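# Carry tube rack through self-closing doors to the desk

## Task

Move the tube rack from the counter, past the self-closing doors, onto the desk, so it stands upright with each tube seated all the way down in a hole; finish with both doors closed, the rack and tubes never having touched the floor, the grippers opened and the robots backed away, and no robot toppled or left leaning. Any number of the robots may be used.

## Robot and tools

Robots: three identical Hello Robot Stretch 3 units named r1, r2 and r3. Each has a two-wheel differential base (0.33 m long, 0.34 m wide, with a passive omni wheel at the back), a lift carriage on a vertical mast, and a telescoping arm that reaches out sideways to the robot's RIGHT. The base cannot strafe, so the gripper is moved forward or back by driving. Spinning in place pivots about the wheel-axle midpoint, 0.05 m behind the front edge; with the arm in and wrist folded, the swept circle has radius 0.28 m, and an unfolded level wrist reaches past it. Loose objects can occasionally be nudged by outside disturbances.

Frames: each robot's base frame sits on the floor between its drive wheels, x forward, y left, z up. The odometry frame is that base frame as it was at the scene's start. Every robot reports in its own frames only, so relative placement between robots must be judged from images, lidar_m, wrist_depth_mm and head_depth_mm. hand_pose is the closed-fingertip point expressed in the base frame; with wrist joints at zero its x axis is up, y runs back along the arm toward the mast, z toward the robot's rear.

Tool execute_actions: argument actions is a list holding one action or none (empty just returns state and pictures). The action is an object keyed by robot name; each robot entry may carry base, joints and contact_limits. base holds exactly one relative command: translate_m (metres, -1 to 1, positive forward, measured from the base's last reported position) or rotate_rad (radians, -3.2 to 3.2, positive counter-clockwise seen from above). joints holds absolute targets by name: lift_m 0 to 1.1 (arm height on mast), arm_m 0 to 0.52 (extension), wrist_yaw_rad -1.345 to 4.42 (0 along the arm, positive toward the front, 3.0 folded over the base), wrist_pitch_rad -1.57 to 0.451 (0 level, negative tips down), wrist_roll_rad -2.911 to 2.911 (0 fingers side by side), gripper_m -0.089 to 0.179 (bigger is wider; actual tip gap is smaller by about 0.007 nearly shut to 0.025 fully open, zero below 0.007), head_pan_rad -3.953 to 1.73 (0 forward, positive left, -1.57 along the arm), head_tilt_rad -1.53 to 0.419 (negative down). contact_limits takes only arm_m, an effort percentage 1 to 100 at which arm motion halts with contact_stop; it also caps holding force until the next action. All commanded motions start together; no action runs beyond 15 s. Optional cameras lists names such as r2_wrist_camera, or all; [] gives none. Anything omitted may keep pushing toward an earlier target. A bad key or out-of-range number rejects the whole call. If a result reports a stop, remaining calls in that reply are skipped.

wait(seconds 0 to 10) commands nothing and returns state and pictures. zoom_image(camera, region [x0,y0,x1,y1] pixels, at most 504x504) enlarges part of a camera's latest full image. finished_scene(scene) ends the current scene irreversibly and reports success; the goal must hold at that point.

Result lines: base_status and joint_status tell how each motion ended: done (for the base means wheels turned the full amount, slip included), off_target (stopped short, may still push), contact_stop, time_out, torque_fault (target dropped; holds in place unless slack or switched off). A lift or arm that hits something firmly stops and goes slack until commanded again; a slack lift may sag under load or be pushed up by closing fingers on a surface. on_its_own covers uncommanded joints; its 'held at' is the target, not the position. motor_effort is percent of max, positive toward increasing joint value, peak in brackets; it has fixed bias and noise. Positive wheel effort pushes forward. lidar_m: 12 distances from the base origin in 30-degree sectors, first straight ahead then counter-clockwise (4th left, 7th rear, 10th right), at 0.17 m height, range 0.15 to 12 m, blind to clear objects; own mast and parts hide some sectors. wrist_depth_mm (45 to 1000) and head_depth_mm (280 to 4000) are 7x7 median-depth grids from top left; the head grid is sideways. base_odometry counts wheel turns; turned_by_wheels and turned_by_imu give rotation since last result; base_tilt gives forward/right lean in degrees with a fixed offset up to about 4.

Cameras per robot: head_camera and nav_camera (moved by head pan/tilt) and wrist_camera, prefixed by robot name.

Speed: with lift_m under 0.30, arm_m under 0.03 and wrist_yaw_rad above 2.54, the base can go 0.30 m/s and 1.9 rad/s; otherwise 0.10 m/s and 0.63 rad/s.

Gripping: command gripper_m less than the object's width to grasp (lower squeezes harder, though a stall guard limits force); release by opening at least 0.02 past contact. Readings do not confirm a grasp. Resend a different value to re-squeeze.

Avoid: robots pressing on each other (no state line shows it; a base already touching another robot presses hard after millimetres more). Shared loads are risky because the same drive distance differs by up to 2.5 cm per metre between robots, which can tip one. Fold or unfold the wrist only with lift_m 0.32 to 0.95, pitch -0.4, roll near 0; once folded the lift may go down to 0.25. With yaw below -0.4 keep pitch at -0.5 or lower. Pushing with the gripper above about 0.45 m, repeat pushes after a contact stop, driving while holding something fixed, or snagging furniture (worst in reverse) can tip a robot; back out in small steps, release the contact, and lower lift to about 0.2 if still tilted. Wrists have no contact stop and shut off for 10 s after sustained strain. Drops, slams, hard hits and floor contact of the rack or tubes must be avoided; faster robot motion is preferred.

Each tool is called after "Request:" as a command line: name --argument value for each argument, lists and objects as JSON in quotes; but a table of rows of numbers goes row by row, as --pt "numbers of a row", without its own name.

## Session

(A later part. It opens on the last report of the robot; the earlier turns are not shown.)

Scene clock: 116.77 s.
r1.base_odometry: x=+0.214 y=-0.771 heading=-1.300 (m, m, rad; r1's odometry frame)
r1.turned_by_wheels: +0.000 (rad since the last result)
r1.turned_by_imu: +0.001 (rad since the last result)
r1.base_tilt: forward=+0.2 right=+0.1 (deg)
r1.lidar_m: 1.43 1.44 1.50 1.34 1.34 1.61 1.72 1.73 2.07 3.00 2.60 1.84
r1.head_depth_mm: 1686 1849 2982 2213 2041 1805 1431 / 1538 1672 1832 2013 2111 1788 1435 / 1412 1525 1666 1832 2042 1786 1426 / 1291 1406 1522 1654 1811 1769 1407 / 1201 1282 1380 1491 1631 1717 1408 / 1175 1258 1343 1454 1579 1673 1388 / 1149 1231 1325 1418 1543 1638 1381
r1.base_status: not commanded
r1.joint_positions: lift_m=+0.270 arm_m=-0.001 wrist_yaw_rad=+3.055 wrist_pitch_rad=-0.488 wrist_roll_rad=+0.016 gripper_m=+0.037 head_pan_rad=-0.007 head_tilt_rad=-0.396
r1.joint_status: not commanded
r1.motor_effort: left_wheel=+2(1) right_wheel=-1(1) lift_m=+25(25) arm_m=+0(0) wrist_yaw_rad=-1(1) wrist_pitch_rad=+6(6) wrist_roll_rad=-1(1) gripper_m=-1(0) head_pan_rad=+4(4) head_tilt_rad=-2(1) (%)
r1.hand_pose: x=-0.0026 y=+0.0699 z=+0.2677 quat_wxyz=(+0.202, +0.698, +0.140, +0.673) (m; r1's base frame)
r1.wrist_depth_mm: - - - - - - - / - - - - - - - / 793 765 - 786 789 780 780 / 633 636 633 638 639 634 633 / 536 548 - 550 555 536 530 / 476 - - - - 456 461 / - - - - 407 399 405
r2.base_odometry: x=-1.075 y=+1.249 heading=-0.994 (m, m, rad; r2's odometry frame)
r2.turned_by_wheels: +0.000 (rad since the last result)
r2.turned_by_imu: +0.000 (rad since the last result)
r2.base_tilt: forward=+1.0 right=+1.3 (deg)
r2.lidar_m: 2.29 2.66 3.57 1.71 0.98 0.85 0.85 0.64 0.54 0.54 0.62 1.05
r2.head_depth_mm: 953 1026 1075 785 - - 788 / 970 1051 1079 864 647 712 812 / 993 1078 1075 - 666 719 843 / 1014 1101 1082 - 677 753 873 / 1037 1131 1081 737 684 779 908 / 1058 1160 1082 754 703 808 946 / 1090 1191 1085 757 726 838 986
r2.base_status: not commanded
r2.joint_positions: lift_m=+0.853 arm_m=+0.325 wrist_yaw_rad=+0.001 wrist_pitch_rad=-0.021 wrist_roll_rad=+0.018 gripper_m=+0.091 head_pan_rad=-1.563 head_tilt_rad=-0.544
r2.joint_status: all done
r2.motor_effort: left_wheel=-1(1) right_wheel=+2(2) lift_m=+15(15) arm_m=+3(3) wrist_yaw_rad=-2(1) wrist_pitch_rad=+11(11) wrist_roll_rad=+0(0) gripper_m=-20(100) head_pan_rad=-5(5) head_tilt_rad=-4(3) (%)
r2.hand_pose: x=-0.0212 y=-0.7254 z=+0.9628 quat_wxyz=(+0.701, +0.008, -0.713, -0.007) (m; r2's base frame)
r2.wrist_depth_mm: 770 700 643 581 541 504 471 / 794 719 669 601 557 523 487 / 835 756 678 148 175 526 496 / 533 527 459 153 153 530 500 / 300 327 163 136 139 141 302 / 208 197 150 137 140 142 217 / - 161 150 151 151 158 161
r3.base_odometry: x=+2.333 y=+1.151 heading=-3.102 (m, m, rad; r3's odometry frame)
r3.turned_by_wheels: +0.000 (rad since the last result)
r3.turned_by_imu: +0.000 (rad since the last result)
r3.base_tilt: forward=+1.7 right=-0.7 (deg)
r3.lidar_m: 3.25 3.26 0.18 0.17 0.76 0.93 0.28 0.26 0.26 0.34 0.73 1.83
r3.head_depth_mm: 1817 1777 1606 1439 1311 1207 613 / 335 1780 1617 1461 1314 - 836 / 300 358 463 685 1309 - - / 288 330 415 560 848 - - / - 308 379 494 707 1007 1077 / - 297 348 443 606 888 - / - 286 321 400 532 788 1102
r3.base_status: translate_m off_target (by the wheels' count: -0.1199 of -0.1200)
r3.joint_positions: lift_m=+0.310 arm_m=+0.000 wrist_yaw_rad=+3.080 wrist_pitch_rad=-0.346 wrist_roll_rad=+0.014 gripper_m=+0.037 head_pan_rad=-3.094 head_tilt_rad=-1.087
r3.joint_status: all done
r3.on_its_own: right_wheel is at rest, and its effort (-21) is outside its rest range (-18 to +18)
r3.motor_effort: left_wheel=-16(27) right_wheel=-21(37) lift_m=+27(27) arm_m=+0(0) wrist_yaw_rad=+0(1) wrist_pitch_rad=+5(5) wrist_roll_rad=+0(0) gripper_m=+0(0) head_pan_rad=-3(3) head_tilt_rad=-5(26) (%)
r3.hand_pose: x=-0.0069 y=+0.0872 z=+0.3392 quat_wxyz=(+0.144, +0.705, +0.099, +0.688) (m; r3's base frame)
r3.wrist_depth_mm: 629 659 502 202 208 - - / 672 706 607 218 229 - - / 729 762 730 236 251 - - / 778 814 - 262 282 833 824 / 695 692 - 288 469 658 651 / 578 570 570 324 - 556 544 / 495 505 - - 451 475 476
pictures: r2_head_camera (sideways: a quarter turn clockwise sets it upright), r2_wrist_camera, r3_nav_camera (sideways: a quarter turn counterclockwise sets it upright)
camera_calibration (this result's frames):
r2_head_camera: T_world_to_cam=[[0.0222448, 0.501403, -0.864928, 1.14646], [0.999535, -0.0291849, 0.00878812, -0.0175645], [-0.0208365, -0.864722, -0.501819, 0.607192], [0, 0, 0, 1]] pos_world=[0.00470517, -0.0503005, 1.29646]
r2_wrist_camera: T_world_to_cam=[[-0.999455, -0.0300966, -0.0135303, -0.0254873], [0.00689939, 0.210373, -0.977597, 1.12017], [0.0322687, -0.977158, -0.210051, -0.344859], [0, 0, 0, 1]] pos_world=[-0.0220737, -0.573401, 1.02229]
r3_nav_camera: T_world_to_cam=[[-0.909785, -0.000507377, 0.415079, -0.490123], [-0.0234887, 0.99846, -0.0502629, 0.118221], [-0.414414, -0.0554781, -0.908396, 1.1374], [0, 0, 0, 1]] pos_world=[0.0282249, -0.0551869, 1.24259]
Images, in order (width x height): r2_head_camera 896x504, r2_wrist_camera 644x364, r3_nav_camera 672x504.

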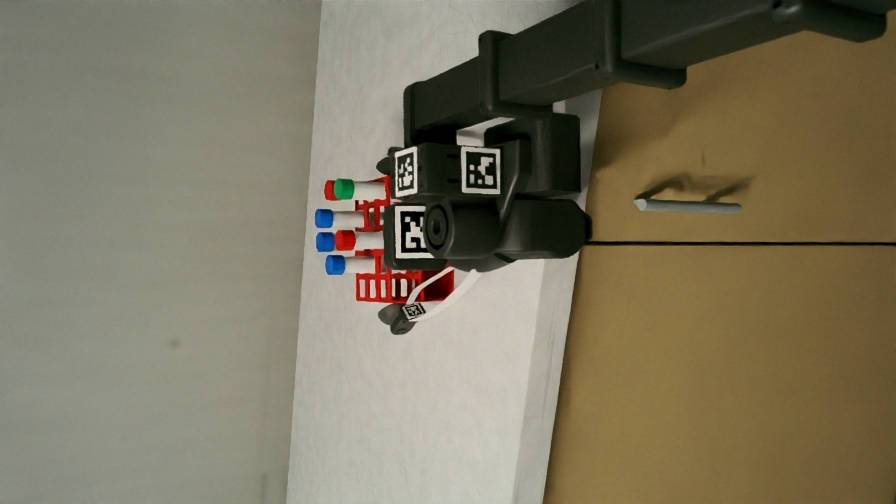

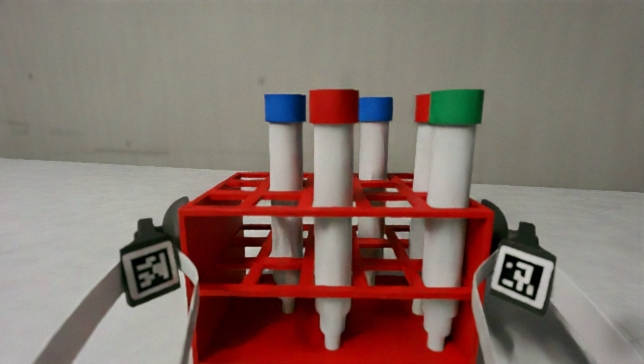

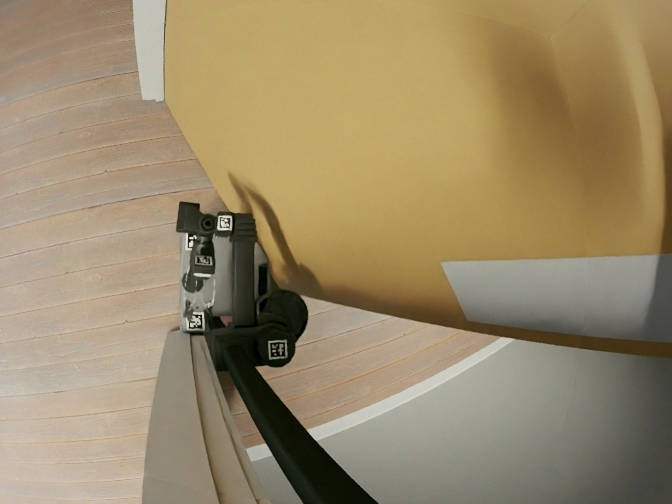

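Request:
execute_actions --actions '[{"r2":{"joints":{"gripper_m":0.03}},"r3":{"base":{"rotate_rad":0.25}}}]' --cameras '["r2_wrist_camera"]'

Request:
execute_actions --actions '[{"r2":{"joints":{"lift_m":0.88}},"r3":{"base":{"translate_m":-0.15}}}]' --cameras '["r2_wrist_camera","r2_head_camera","r3_nav_camera"]'

Scene clock: 124.07 s.
r1.base_odometry: x=+0.214 y=-0.771 heading=-1.300 (m, m, rad; r1's odometry frame)
r1.turned_by_wheels: +0.000 (rad since the last result)
r1.turned_by_imu: +0.002 (rad since the last result)
r1.base_tilt: forward=+0.2 right=+0.1 (deg)
r1.lidar_m: 1.43 1.43 1.50 1.33 1.34 1.61 1.72 1.73 2.07 3.02 2.60 1.82
r1.head_depth_mm: 1668 1832 2102 3030 2014 1805 1447 / 1528 1663 1832 2000 2105 1794 1426 / 1404 1536 1672 1830 2037 1779 1420 / 1288 1397 1516 1660 1816 1775 1415 / 1204 1284 1377 1498 1624 1693 1393 / 1183 1264 1348 1455 1588 1676 1393 / 1152 1225 1319 1421 1544 1624 1381
r1.base_status: not commanded
r1.joint_positions: lift_m=+0.270 arm_m=-0.001 wrist_yaw_rad=+3.055 wrist_pitch_rad=-0.488 wrist_roll_rad=+0.016 gripper_m=+0.037 head_pan_rad=-0.007 head_tilt_rad=-0.396
r1.joint_status: not commanded
r1.motor_effort: left_wheel=+1(2) right_wheel=-1(0) lift_m=+25(25) arm_m=+0(1) wrist_yaw_rad=+0(0) wrist_pitch_rad=+6(6) wrist_roll_rad=-1(1) gripper_m=+0(1) head_pan_rad=+3(4) head_tilt_rad=-2(2) (%)
r1.hand_pose: x=-0.0026 y=+0.0699 z=+0.2677 quat_wxyz=(+0.202, +0.698, +0.140, +0.673) (m; r1's base frame)
r1.wrist_depth_mm: - - - - - - - / - - - - - - - / 806 801 - 783 804 787 791 / 642 640 641 648 630 639 628 / 535 549 - 550 560 539 528 / 472 - - - - 461 456 / - - - - 403 399 399
r2.base_odometry: x=-1.075 y=+1.249 heading=-0.994 (m, m, rad; r2's odometry frame)
r2.turned_by_wheels: +0.000 (rad since the last result)
r2.turned_by_imu: +0.000 (rad since the last result)
r2.base_tilt: forward=+1.0 right=+1.3 (deg)
r2.lidar_m: 2.28 2.66 3.57 1.71 0.98 0.85 0.85 0.64 0.54 0.54 0.62 1.05
r2.head_depth_mm: 951 1029 1073 788 - - 785 / 970 1052 1075 865 644 711 808 / 993 1081 1079 - 664 720 842 / 1011 1100 1081 - 678 753 875 / 1036 1128 1080 737 684 780 907 / 1063 1161 1080 757 704 807 947 / 1086 1189 1086 756 727 836 987
r2.base_status: not commanded
r2.joint_positions: lift_m=+0.853 arm_m=+0.325 wrist_yaw_rad=+0.001 wrist_pitch_rad=-0.021 wrist_roll_rad=+0.018 gripper_m=+0.032 head_pan_rad=-1.563 head_tilt_rad=-0.544
r2.joint_status: all done
r2.motor_effort: left_wheel=+0(1) right_wheel=+2(3) lift_m=+15(15) arm_m=+3(2) wrist_yaw_rad=-1(1) wrist_pitch_rad=+11(11) wrist_roll_rad=+0(0) gripper_m=-40(100) head_pan_rad=-5(5) head_tilt_rad=-3(3) (%)
r2.hand_pose: x=-0.0212 y=-0.7254 z=+0.9628 quat_wxyz=(+0.701, +0.008, -0.713, -0.007) (m; r2's base frame)
r2.wrist_depth_mm: 764 694 634 592 543 508 477 / 816 722 663 597 550 511 486 / 846 754 687 149 160 527 496 / 537 532 409 153 154 534 494 / 299 328 162 136 139 142 303 / 209 198 155 138 141 142 218 / - 161 150 151 150 158 162
r3.base_odometry: x=+2.333 y=+1.151 heading=-2.853 (m, m, rad; r3's odometry frame)
r3.turned_by_wheels: +0.249 (rad since the last result)
r3.turned_by_imu: +0.140 (rad since the last result)
r3.base_tilt: forward=+1.6 right=-0.8 (deg)
r3.lidar_m: 3.22 3.31 0.18 0.17 0.79 0.36 0.27 0.27 0.28 0.40 2.41 1.81
r3.head_depth_mm: 304 389 1580 1452 1305 1215 676 / 296 350 458 1383 1315 - 854 / 288 330 423 586 847 - - / - 315 395 531 806 - - / - 304 371 486 715 1037 1076 / - 295 348 448 633 985 - / - 289 328 417 572 912 1120
r3.base_status: rotate_rad off_target (by the wheels' count: +0.2489 of +0.2500)
r3.joint_positions: lift_m=+0.310 arm_m=+0.000 wrist_yaw_rad=+3.080 wrist_pitch_rad=-0.346 wrist_roll_rad=+0.014 gripper_m=+0.037 head_pan_rad=-3.094 head_tilt_rad=-1.087
r3.joint_status: not commanded
r3.on_its_own: left_wheel is at rest, and its effort (-41) is outside its rest range (-18 to +18)
r3.motor_effort: left_wheel=-41(45) right_wheel=+6(15) lift_m=+27(27) arm_m=+0(0) wrist_yaw_rad=+0(1) wrist_pitch_rad=+5(5) wrist_roll_rad=+0(0) gripper_m=+0(0) head_pan_rad=-3(3) head_tilt_rad=-5(5) (%)
r3.hand_pose: x=-0.0069 y=+0.0872 z=+0.3392 quat_wxyz=(+0.144, +0.705, +0.099, +0.688) (m; r3's base frame)
r3.wrist_depth_mm: 684 690 730 208 201 227 - / 734 762 789 223 218 - - / 791 814 858 245 240 - - / 822 853 - 270 266 805 804 / 701 693 - 290 302 662 650 / 575 567 570 329 - 555 554 / 496 505 - - 397 474 471
pictures: r2_wrist_camera
camera_calibration (this result's frames):
r2_wrist_camera: T_world_to_cam=[[-0.999455, -0.0300959, -0.0135295, -0.0254877], [0.00689877, 0.210373, -0.977597, 1.12017], [0.0322679, -0.977158, -0.210051, -0.344859], [0, 0, 0, 1]] pos_world=[-0.0220737, -0.573401, 1.02229]
Images, in order (width x height): r2_wrist_camera 644x364.

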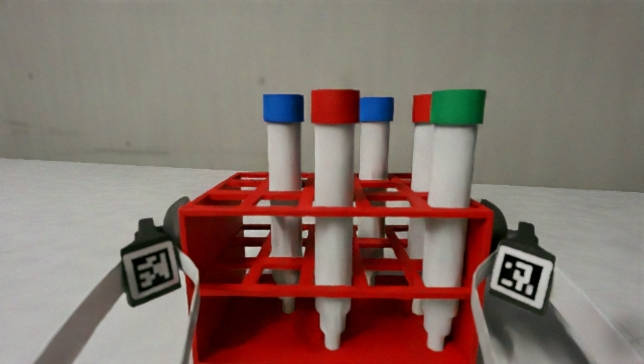

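Scene clock: 126.53 s.
r1.base_odometry: x=+0.214 y=-0.771 heading=-1.300 (m, m, rad; r1's odometry frame)
r1.turned_by_wheels: +0.000 (rad since the last result)
r1.turned_by_imu: +0.001 (rad since the last result)
r1.base_tilt: forward=+0.2 right=+0.1 (deg)
r1.lidar_m: 1.43 1.44 1.49 1.34 1.34 1.61 1.72 1.72 2.07 3.02 2.61 1.87
r1.head_depth_mm: 2884 3091 3261 2999 2188 1813 1436 / 1663 1808 2011 2172 2150 1804 1425 / 1471 1587 1747 1949 2118 1776 1423 / 1310 1420 1540 1683 1850 1766 1416 / 1200 1289 1376 1489 1620 1702 1409 / 1175 1259 1343 1455 1571 1670 1393 / 1159 1227 1326 1417 1533 1646 1387
r1.base_status: not commanded
r1.joint_positions: lift_m=+0.270 arm_m=-0.001 wrist_yaw_rad=+3.055 wrist_pitch_rad=-0.488 wrist_roll_rad=+0.016 gripper_m=+0.037 head_pan_rad=-0.007 head_tilt_rad=-0.396
r1.joint_status: not commanded
r1.motor_effort: left_wheel=+2(2) right_wheel=-1(1) lift_m=+25(25) arm_m=+0(0) wrist_yaw_rad=+1(0) wrist_pitch_rad=+6(6) wrist_roll_rad=-1(0) gripper_m=+0(1) head_pan_rad=+4(4) head_tilt_rad=-2(2) (%)
r1.hand_pose: x=-0.0026 y=+0.0699 z=+0.2677 quat_wxyz=(+0.202, +0.698, +0.140, +0.673) (m; r1's base frame)
r1.wrist_depth_mm: - - - - - - - / - - - - - - - / 808 800 - 810 791 783 769 / 642 627 637 635 638 636 623 / 538 541 - 553 550 522 526 / 475 - - - - 452 459 / - - - - 405 404 397
r2.base_odometry: x=-1.075 y=+1.249 heading=-0.994 (m, m, rad; r2's odometry frame)
r2.turned_by_wheels: +0.000 (rad since the last result)
r2.turned_by_imu: +0.000 (rad since the last result)
r2.base_tilt: forward=+1.1 right=+1.3 (deg)
r2.lidar_m: 2.29 2.65 3.56 1.71 0.99 0.85 0.85 0.64 0.54 0.54 0.62 1.05
r2.head_depth_mm: 952 1029 1073 786 - 703 792 / 972 1052 1077 - 611 707 810 / 995 1072 1130 - 652 719 838 / 1014 1108 1077 - 669 754 871 / 1037 1131 1081 738 683 779 907 / 1059 1160 1080 757 704 806 946 / 1084 1185 1085 756 725 838 987
r2.base_status: not commanded
r2.joint_positions: lift_m=+0.879 arm_m=+0.325 wrist_yaw_rad=+0.001 wrist_pitch_rad=-0.028 wrist_roll_rad=+0.018 gripper_m=+0.048 head_pan_rad=-1.563 head_tilt_rad=-0.544
r2.joint_status: all done
r2.on_its_own: gripper_m is held at +0.046, not at your +0.030, by its stall guard, which is still easing
r2.motor_effort: left_wheel=-1(0) right_wheel=+2(2) lift_m=+34(35) arm_m=+3(2) wrist_yaw_rad=-2(1) wrist_pitch_rad=+15(15) wrist_roll_rad=+0(0) gripper_m=-32(39) head_pan_rad=-5(4) head_tilt_rad=-3(3) (%)
r2.hand_pose: x=-0.0212 y=-0.7252 z=+0.9870 quat_wxyz=(+0.701, +0.010, -0.713, -0.010) (m; r2's base frame)
r2.wrist_depth_mm: 765 698 638 583 550 500 469 / 807 730 662 603 564 518 496 / 865 764 688 150 162 524 495 / 625 630 480 154 156 543 513 / 360 392 162 136 139 142 365 / 253 240 146 138 141 141 263 / 200 194 157 150 150 191 195
r3.base_odometry: x=+2.477 y=+1.194 heading=-2.853 (m, m, rad; r3's odometry frame)
r3.turned_by_wheels: +0.000 (rad since the last result)
r3.turned_by_imu: +0.000 (rad since the last result)
r3.base_tilt: forward=+1.6 right=-0.8 (deg)
r3.lidar_m: 3.38 0.25 0.23 0.50 0.78 1.03 0.28 0.26 0.26 0.33 0.70 1.94
r3.head_depth_mm: 1984 1813 1599 1437 1301 1215 1087 / 2010 1835 1610 1455 1312 - 1076 / 302 373 523 1416 1328 - - / 291 334 420 566 854 - - / - 309 381 496 709 1003 1081 / - 295 349 443 602 875 - / - 286 321 398 524 769 1100
r3.base_status: done
r3.joint_positions: lift_m=+0.310 arm_m=+0.000 wrist_yaw_rad=+3.080 wrist_pitch_rad=-0.346 wrist_roll_rad=+0.014 gripper_m=+0.037 head_pan_rad=-3.094 head_tilt_rad=-1.087
r3.joint_status: not commanded
r3.motor_effort: left_wheel=-15(51) right_wheel=-17(35) lift_m=+27(26) arm_m=+0(0) wrist_yaw_rad=+1(1) wrist_pitch_rad=+6(5) wrist_roll_rad=+0(0) gripper_m=+0(0) head_pan_rad=-4(4) head_tilt_rad=-4(6) (%)
r3.hand_pose: x=-0.0069 y=+0.0872 z=+0.3392 quat_wxyz=(+0.144, +0.705, +0.099, +0.688) (m; r3's base frame)
r3.wrist_depth_mm: 685 696 724 728 427 234 212 / 733 756 782 792 442 240 227 / 784 810 837 858 456 259 248 / 825 848 - 836 472 281 279 / 695 683 - 673 376 305 325 / 579 572 566 564 - 334 532 / 499 514 - - 448 396 469
pictures: r2_head_camera (sideways: a quarter turn clockwise sets it upright), r2_wrist_camera, r3_nav_camera (sideways: a quarter turn counterclockwise sets it upright)
camera_calibration (this result's frames):
r2_head_camera: T_world_to_cam=[[0.0222448, 0.501403, -0.864928, 1.14646], [0.999535, -0.0291848, 0.00878812, -0.0175645], [-0.0208364, -0.864722, -0.501819, 0.607192], [0, 0, 0, 1]] pos_world=[0.00470517, -0.0503005, 1.29646]
r2_wrist_camera: T_world_to_cam=[[-0.999455, -0.0300061, -0.0137259, -0.0248941], [0.00689311, 0.216934, -0.976162, 1.14718], [0.0322684, -0.975725, -0.21661, -0.332051], [0, 0, 0, 1]] pos_world=[-0.0220734, -0.573601, 1.04757]
r3_nav_camera: T_world_to_cam=[[-0.910005, -0.000512663, 0.414598, -0.489494], [-0.0234564, 0.998461, -0.05025, 0.118204], [-0.413934, -0.0554527, -0.908616, 1.13768], [0, 0, 0, 1]] pos_world=[0.028256, -0.0551856, 1.2426]
Images, in order (width x height): r2_head_camera 896x504, r2_wrist_camera 644x364, r3_nav_camera 672x504.

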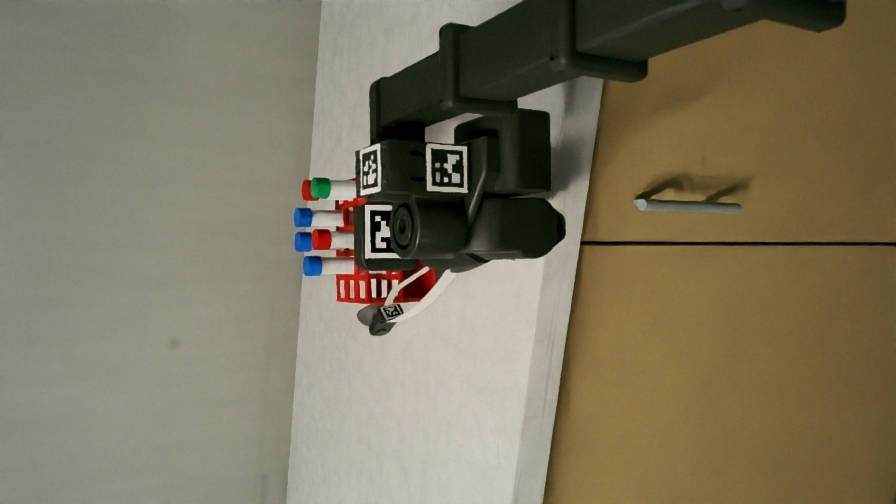

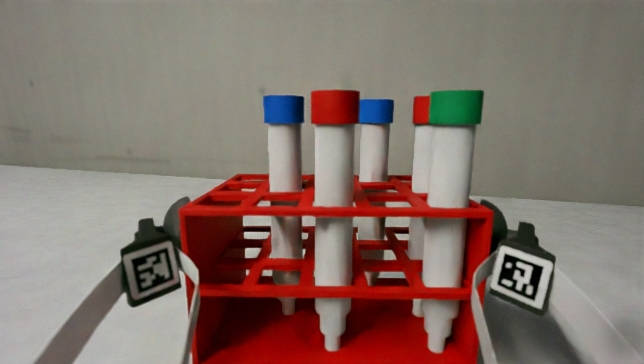

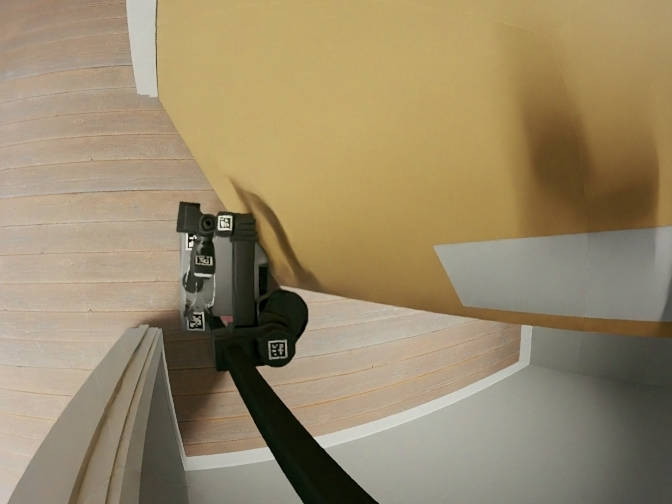

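Request:
execute_actions --actions '[{"r2":{"joints":{"gripper_m":0.055,"arm_m":0.12}},"r3":{"base":{"translate_m":-0.25},"joints":{"head_tilt_rad":-0.8,"head_pan_rad":-3.5}},"r1":{"base":{"rotate_rad":-0.75}}}]' --cameras '["r2_wrist_camera","r1_nav_camera","r3_nav_camera"]'

Request:
execute_actions --actions '[{"r2":{"joints":{"wrist_yaw_rad":0.5,"arm_m":0.0}},"r3":{"base":{"translate_m":-0.2}},"r1":{"base":{"translate_m":0.8}}}]' --cameras '["r2_wrist_camera","r1_nav_camera","r3_nav_camera"]'

Scene clock: 136.87 s.
r1.base_odometry: x=+0.214 y=-0.771 heading=-2.050 (m, m, rad; r1's odometry frame)
r1.turned_by_wheels: -0.750 (rad since the last result)
r1.turned_by_imu: -0.739 (rad since the last result)
r1.base_tilt: forward=+0.2 right=+0.1 (deg)
r1.lidar_m: 1.87 1.43 1.43 1.53 1.36 1.34 1.43 1.75 1.72 1.84 2.74 3.01
r1.head_depth_mm: 3014 3124 3316 3370 2442 1826 1443 / 2937 3258 3530 3615 2419 1810 1430 / 2462 2712 2963 3123 2391 1787 1426 / 2110 2293 2479 2703 2334 1784 1409 / 1849 1988 2166 2332 2334 1749 1403 / 1658 1769 1887 2010 2128 1734 1387 / 1558 1716 2736 2890 2175 1718 1380
r1.base_status: done
r1.joint_positions: lift_m=+0.270 arm_m=-0.001 wrist_yaw_rad=+3.055 wrist_pitch_rad=-0.488 wrist_roll_rad=+0.016 gripper_m=+0.037 head_pan_rad=-0.007 head_tilt_rad=-0.396
r1.joint_status: not commanded
r1.motor_effort: left_wheel=+1(9) right_wheel=+0(4) lift_m=+25(25) arm_m=+1(0) wrist_yaw_rad=-1(0) wrist_pitch_rad=+6(6) wrist_roll_rad=-1(1) gripper_m=-1(0) head_pan_rad=+4(4) head_tilt_rad=-2(2) (%)
r1.hand_pose: x=-0.0026 y=+0.0699 z=+0.2677 quat_wxyz=(+0.202, +0.698, +0.140, +0.673) (m; r1's base frame)
r1.wrist_depth_mm: - - - - - - - / - - - 990 - 998 - / 789 787 - 789 791 777 769 / 641 642 630 639 632 630 637 / 540 549 - 549 546 530 527 / 474 - - - - 457 464 / - - - - 401 400 400
r2.base_odometry: x=-1.075 y=+1.249 heading=-0.994 (m, m, rad; r2's odometry frame)
r2.turned_by_wheels: +0.000 (rad since the last result)
r2.turned_by_imu: +0.000 (rad since the last result)
r2.base_tilt: forward=+1.0 right=+1.3 (deg)
r2.lidar_m: 2.29 2.66 3.57 1.71 0.99 0.85 0.85 0.64 0.54 0.54 0.62 1.05
r2.head_depth_mm: 951 1030 1077 754 619 - 821 / 974 1056 1077 787 - - 855 / 991 1078 1076 550 - - 872 / 1013 1102 1080 537 - 770 893 / 1036 1129 1076 772 686 778 909 / 1059 1160 1086 757 704 805 944 / 1084 1185 1082 755 727 837 988
r2.base_status: not commanded
r2.joint_positions: lift_m=+0.879 arm_m=+0.120 wrist_yaw_rad=+0.001 wrist_pitch_rad=-0.029 wrist_roll_rad=+0.018 gripper_m=+0.071 head_pan_rad=-1.563 head_tilt_rad=-0.544
r2.joint_status: gripper_m off_target (ended at +0.071, target +0.055); the others done
r2.on_its_own: gripper_m is held at +0.069, not at your +0.055, by its stall guard, which is still easing
r2.motor_effort: left_wheel=-1(0) right_wheel=+2(2) lift_m=+34(34) arm_m=-3(5) wrist_yaw_rad=-1(2) wrist_pitch_rad=+15(15) wrist_roll_rad=+0(0) gripper_m=-27(100) head_pan_rad=-4(5) head_tilt_rad=-3(3) (%)
r2.hand_pose: x=-0.0213 y=-0.5207 z=+0.9868 quat_wxyz=(+0.701, +0.011, -0.713, -0.010) (m; r2's base frame)
r2.wrist_depth_mm: - 912 843 772 721 667 625 / - 974 885 793 728 678 632 / - - 898 149 160 697 661 / 622 623 485 154 159 634 643 / 359 393 163 136 140 142 366 / 264 241 146 138 141 142 263 / 313 245 158 151 150 192 196
r3.base_odometry: x=+2.716 y=+1.265 heading=-2.853 (m, m, rad; r3's odometry frame)
r3.turned_by_wheels: +0.000 (rad since the last result)
r3.turned_by_imu: +0.000 (rad since the last result)
r3.base_tilt: forward=+1.7 right=-0.8 (deg)
r3.lidar_m: 3.62 0.42 0.54 0.75 0.77 1.02 1.82 0.24 0.24 0.27 0.43 2.16
r3.head_depth_mm: 1051 1139 1238 1352 1439 1318 1191 / 1233 1347 1495 1643 1528 1310 1153 / 1491 1672 1864 1818 1533 1316 1189 / 1723 1953 2159 1823 1514 1315 1204 / 1674 1921 2097 1807 1533 1309 1175 / 1617 1843 2065 1810 1531 1318 1161 / 1577 1822 2041 1831 1534 1313 1149
r3.base_status: done
r3.joint_positions: lift_m=+0.310 arm_m=+0.000 wrist_yaw_rad=+3.080 wrist_pitch_rad=-0.346 wrist_roll_rad=+0.014 gripper_m=+0.037 head_pan_rad=-3.493 head_tilt_rad=-0.804
r3.joint_status: all done
r3.motor_effort: left_wheel=-11(24) right_wheel=-9(26) lift_m=+27(27) arm_m=+0(0) wrist_yaw_rad=+0(0) wrist_pitch_rad=+5(5) wrist_roll_rad=+0(0) gripper_m=+0(0) head_pan_rad=-4(38) head_tilt_rad=+2(23) (%)
r3.hand_pose: x=-0.0069 y=+0.0872 z=+0.3392 quat_wxyz=(+0.144, +0.705, +0.099, +0.688) (m; r3's base frame)
r3.wrist_depth_mm: 677 673 710 732 740 626 449 / 717 756 764 778 810 641 449 / 776 798 826 849 872 650 467 / 824 828 - 838 850 661 465 / 693 692 - 673 695 621 475 / 580 572 568 561 - 554 470 / 499 506 - - 481 473 454
pictures: r1_nav_camera (sideways: a quarter turn counterclockwise sets it upright), r2_wrist_camera, r3_nav_camera (sideways: a quarter turn counterclockwise sets it upright)
camera_calibration (this result's frames):
r1_nav_camera: T_world_to_cam=[[0.418828, 0.0361425, 0.907346, -1.14357], [0.0451791, -0.9988, 0.0189309, 0.0299542], [0.906941, 0.0330643, -0.419958, 0.499269], [0, 0, 0, 1]] pos_world=[0.0247983, 0.0547418, 1.24672]
r2_wrist_camera: T_world_to_cam=[[-0.999466, -0.0296439, -0.0137528, -0.018637], [0.00696803, 0.217846, -0.975958, 1.10287], [0.0319272, -0.975533, -0.217523, -0.131617], [0, 0, 0, 1]] pos_world=[-0.0221097, -0.369205, 1.04747]
r3_nav_camera: T_world_to_cam=[[-0.695714, 0.300697, 0.652353, -0.80053], [0.352226, 0.934296, -0.0550182, 0.12214], [-0.626034, 0.191499, -0.755916, 0.940487], [0, 0, 0, 1]] pos_world=[-0.0111835, -0.0534998, 1.23988]
Images, in order (width x height): r1_nav_camera 672x504, r2_wrist_camera 644x364, r3_nav_camera 672x504.

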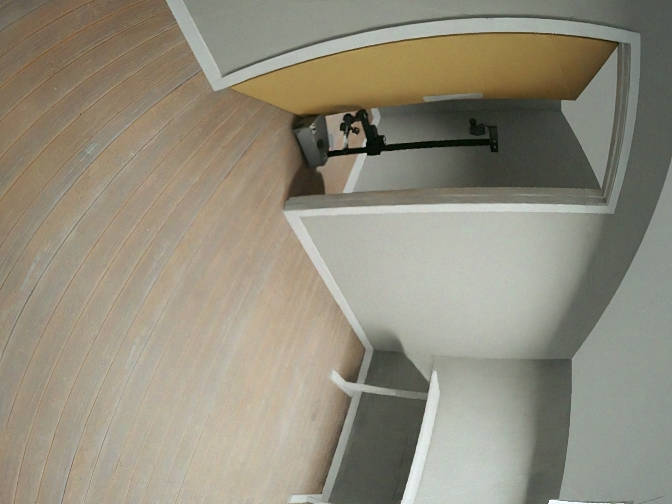

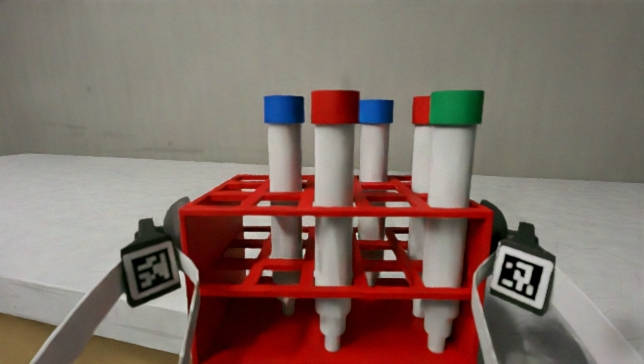

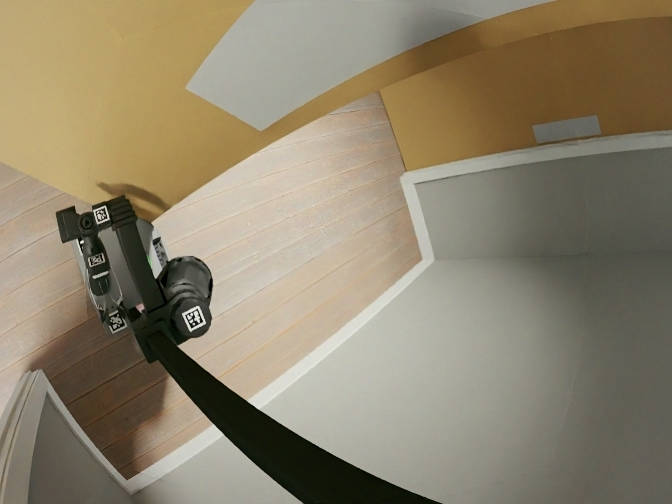

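Scene clock: 141.23 s.
r1.base_odometry: x=-0.155 y=-1.481 heading=-2.050 (m, m, rad; r1's odometry frame)
r1.turned_by_wheels: +0.000 (rad since the last result)
r1.turned_by_imu: +0.000 (rad since the last result)
r1.base_tilt: forward=+0.2 right=+0.1 (deg)
r1.lidar_m: 1.25 1.11 1.03 1.02 1.53 1.98 2.13 2.22 2.19 2.35 2.49 2.35
r1.head_depth_mm: 2369 2541 2700 2859 2410 1811 1449 / 1937 2166 2428 2871 2398 1796 1443 / 1627 1793 1993 2245 2290 1786 1415 / 1404 1525 1671 1825 2013 1774 1410 / 1231 1320 1434 1556 1701 1692 1400 / 1102 1176 1264 1351 1443 1563 1397 / 993 1050 1121 1188 1273 1363 1366
r1.base_status: done
r1.joint_positions: lift_m=+0.270 arm_m=-0.001 wrist_yaw_rad=+3.055 wrist_pitch_rad=-0.488 wrist_roll_rad=+0.016 gripper_m=+0.037 head_pan_rad=-0.007 head_tilt_rad=-0.396
r1.joint_status: not commanded
r1.motor_effort: left_wheel=+1(11) right_wheel=-1(5) lift_m=+25(25) arm_m=+1(0) wrist_yaw_rad=+0(1) wrist_pitch_rad=+6(6) wrist_roll_rad=-1(1) gripper_m=+0(0) head_pan_rad=+4(4) head_tilt_rad=-1(1) (%)
r1.hand_pose: x=-0.0026 y=+0.0699 z=+0.2677 quat_wxyz=(+0.202, +0.698, +0.140, +0.673) (m; r1's base frame)
r1.wrist_depth_mm: - - - - - - - / - - - - - - - / 798 781 - 789 771 753 773 / 643 635 636 628 622 642 629 / 531 544 - 550 551 526 526 / 473 - - - - 458 453 / - - - - 402 405 399
r2.base_odometry: x=-1.075 y=+1.249 heading=-0.994 (m, m, rad; r2's odometry frame)
r2.turned_by_wheels: +0.000 (rad since the last result)
r2.turned_by_imu: +0.000 (rad since the last result)
r2.base_tilt: forward=+1.1 right=+1.3 (deg)
r2.lidar_m: 2.28 2.65 3.58 1.71 0.99 0.85 0.85 0.64 0.54 0.54 0.62 1.05
r2.head_depth_mm: 954 1031 1077 752 620 684 744 / 971 1053 1079 752 620 707 795 / 990 1077 1077 754 643 720 830 / 1014 1103 1080 754 643 736 - / 1039 1127 1082 757 427 455 - / 1061 1158 1080 756 430 437 944 / 1088 1189 1083 757 410 426 996
r2.base_status: not commanded
r2.joint_positions: lift_m=+0.879 arm_m=+0.003 wrist_yaw_rad=+0.499 wrist_pitch_rad=-0.029 wrist_roll_rad=+0.018 gripper_m=+0.080 head_pan_rad=-1.563 head_tilt_rad=-0.544
r2.joint_status: all done
joint sent to its limit — the command would take r2.arm_m past its lower limit, so that joint was sent only as far as its limit.
r2.on_its_own: gripper_m is held at +0.079, not at your +0.055, by its stall guard, which is not easing now
r2.motor_effort: left_wheel=-1(1) right_wheel=+2(3) lift_m=+34(34) arm_m=-4(4) wrist_yaw_rad=+1(3) wrist_pitch_rad=+15(15) wrist_roll_rad=+0(0) gripper_m=-23(27) head_pan_rad=-5(5) head_tilt_rad=-3(3) (%)
r2.hand_pose: x=+0.1008 y=-0.3722 z=+0.9868 quat_wxyz=(+0.682, +0.186, -0.688, +0.163) (m; r2's base frame)
r2.wrist_depth_mm: - - - - 969 792 678 / - - - - 996 797 684 / - - - 150 160 793 710 / - - 669 155 161 645 639 / - - 162 137 140 142 366 / - - 145 138 141 141 264 / - - 158 151 151 299 260
r3.base_odometry: x=+2.908 y=+1.322 heading=-2.853 (m, m, rad; r3's odometry frame)
r3.turned_by_wheels: +0.000 (rad since the last result)
r3.turned_by_imu: -0.001 (rad since the last result)
r3.base_tilt: forward=+1.7 right=-0.6 (deg)
r3.lidar_m: 0.67 0.61 0.78 0.74 0.76 1.00 1.62 1.75 0.19 0.20 0.30 1.03
r3.head_depth_mm: 1040 1123 1214 1324 1423 1306 1185 / 1215 1329 1472 1628 1524 1318 1160 / 1453 1630 1835 1799 1523 1317 1197 / 1538 1763 2051 1833 1523 1315 1203 / 1501 1699 1938 1827 1534 1305 1173 / 1440 1618 1866 1821 1541 1321 1161 / 1406 1623 1865 1837 1540 1319 1157
r3.base_status: done
r3.joint_positions: lift_m=+0.310 arm_m=+0.000 wrist_yaw_rad=+3.080 wrist_pitch_rad=-0.346 wrist_roll_rad=+0.014 gripper_m=+0.037 head_pan_rad=-3.493 head_tilt_rad=-0.803
r3.joint_status: not commanded
r3.motor_effort: left_wheel=-7(19) right_wheel=+4(18) lift_m=+27(27) arm_m=+0(0) wrist_yaw_rad=+0(0) wrist_pitch_rad=+5(5) wrist_roll_rad=+0(0) gripper_m=-1(0) head_pan_rad=-5(5) head_tilt_rad=+2(1) (%)
r3.hand_pose: x=-0.0069 y=+0.0872 z=+0.3392 quat_wxyz=(+0.144, +0.705, +0.099, +0.688) (m; r3's base frame)
r3.wrist_depth_mm: 655 681 705 717 738 747 662 / 700 722 758 773 803 808 663 / 767 808 829 838 860 874 683 / 806 819 - 852 828 826 673 / 698 690 - 672 691 656 619 / 578 577 566 563 - 550 547 / 498 507 - - 479 477 474
pictures: r1_nav_camera (sideways: a quarter turn counterclockwise sets it upright), r2_wrist_camera, r3_nav_camera (sideways: a quarter turn counterclockwise sets it upright)
camera_calibration (this result's frames):
r1_nav_camera: T_world_to_cam=[[0.418958, 0.0361542, 0.907286, -1.14349], [0.0452119, -0.998798, 0.0189233, 0.0299638], [0.906879, 0.033092, -0.420089, 0.49944], [0, 0, 0, 1]] pos_world=[0.0247887, 0.0547424, 1.24672]
r2_wrist_camera: T_world_to_cam=[[-0.863884, -0.503503, -0.0137542, -0.0822986], [-0.0979529, 0.194723, -0.975955, 1.07162], [0.494075, -0.841765, -0.217537, 0.0126091], [0, 0, 0, 1]] pos_world=[0.0276425, -0.239493, 1.04747]
r3_nav_camera: T_world_to_cam=[[-0.695408, 0.300955, 0.652559, -0.800801], [0.352642, 0.934139, -0.0550207, 0.12214], [-0.62614, 0.191858, -0.755738, 0.940255], [0, 0, 0, 1]] pos_world=[-0.011224, -0.053486, 1.23988]
Images, in order (width x height): r1_nav_camera 672x504, r2_wrist_camera 644x364, r3_nav_camera 672x504.

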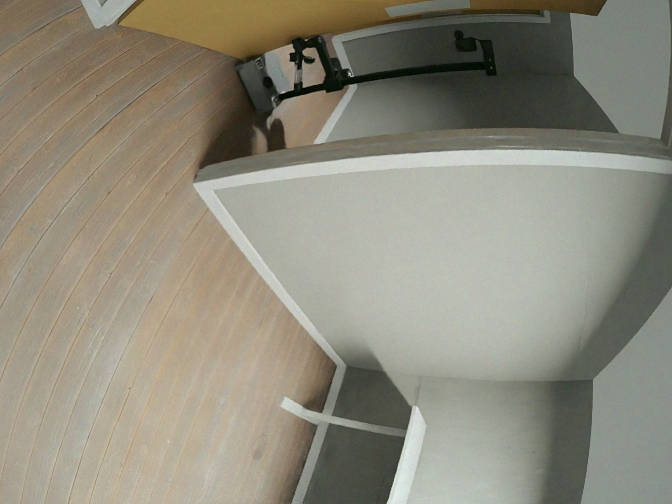

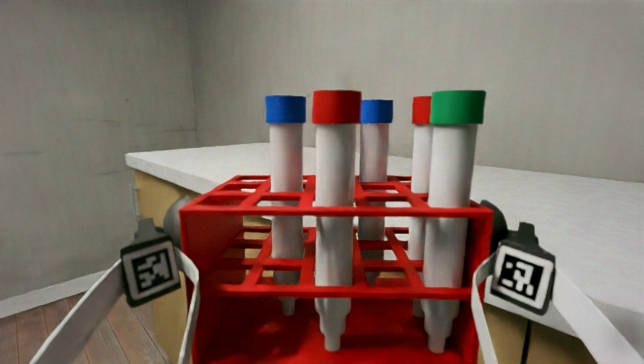

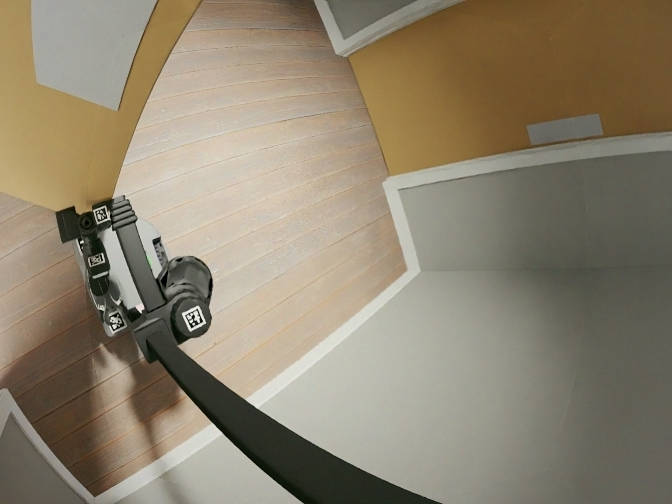

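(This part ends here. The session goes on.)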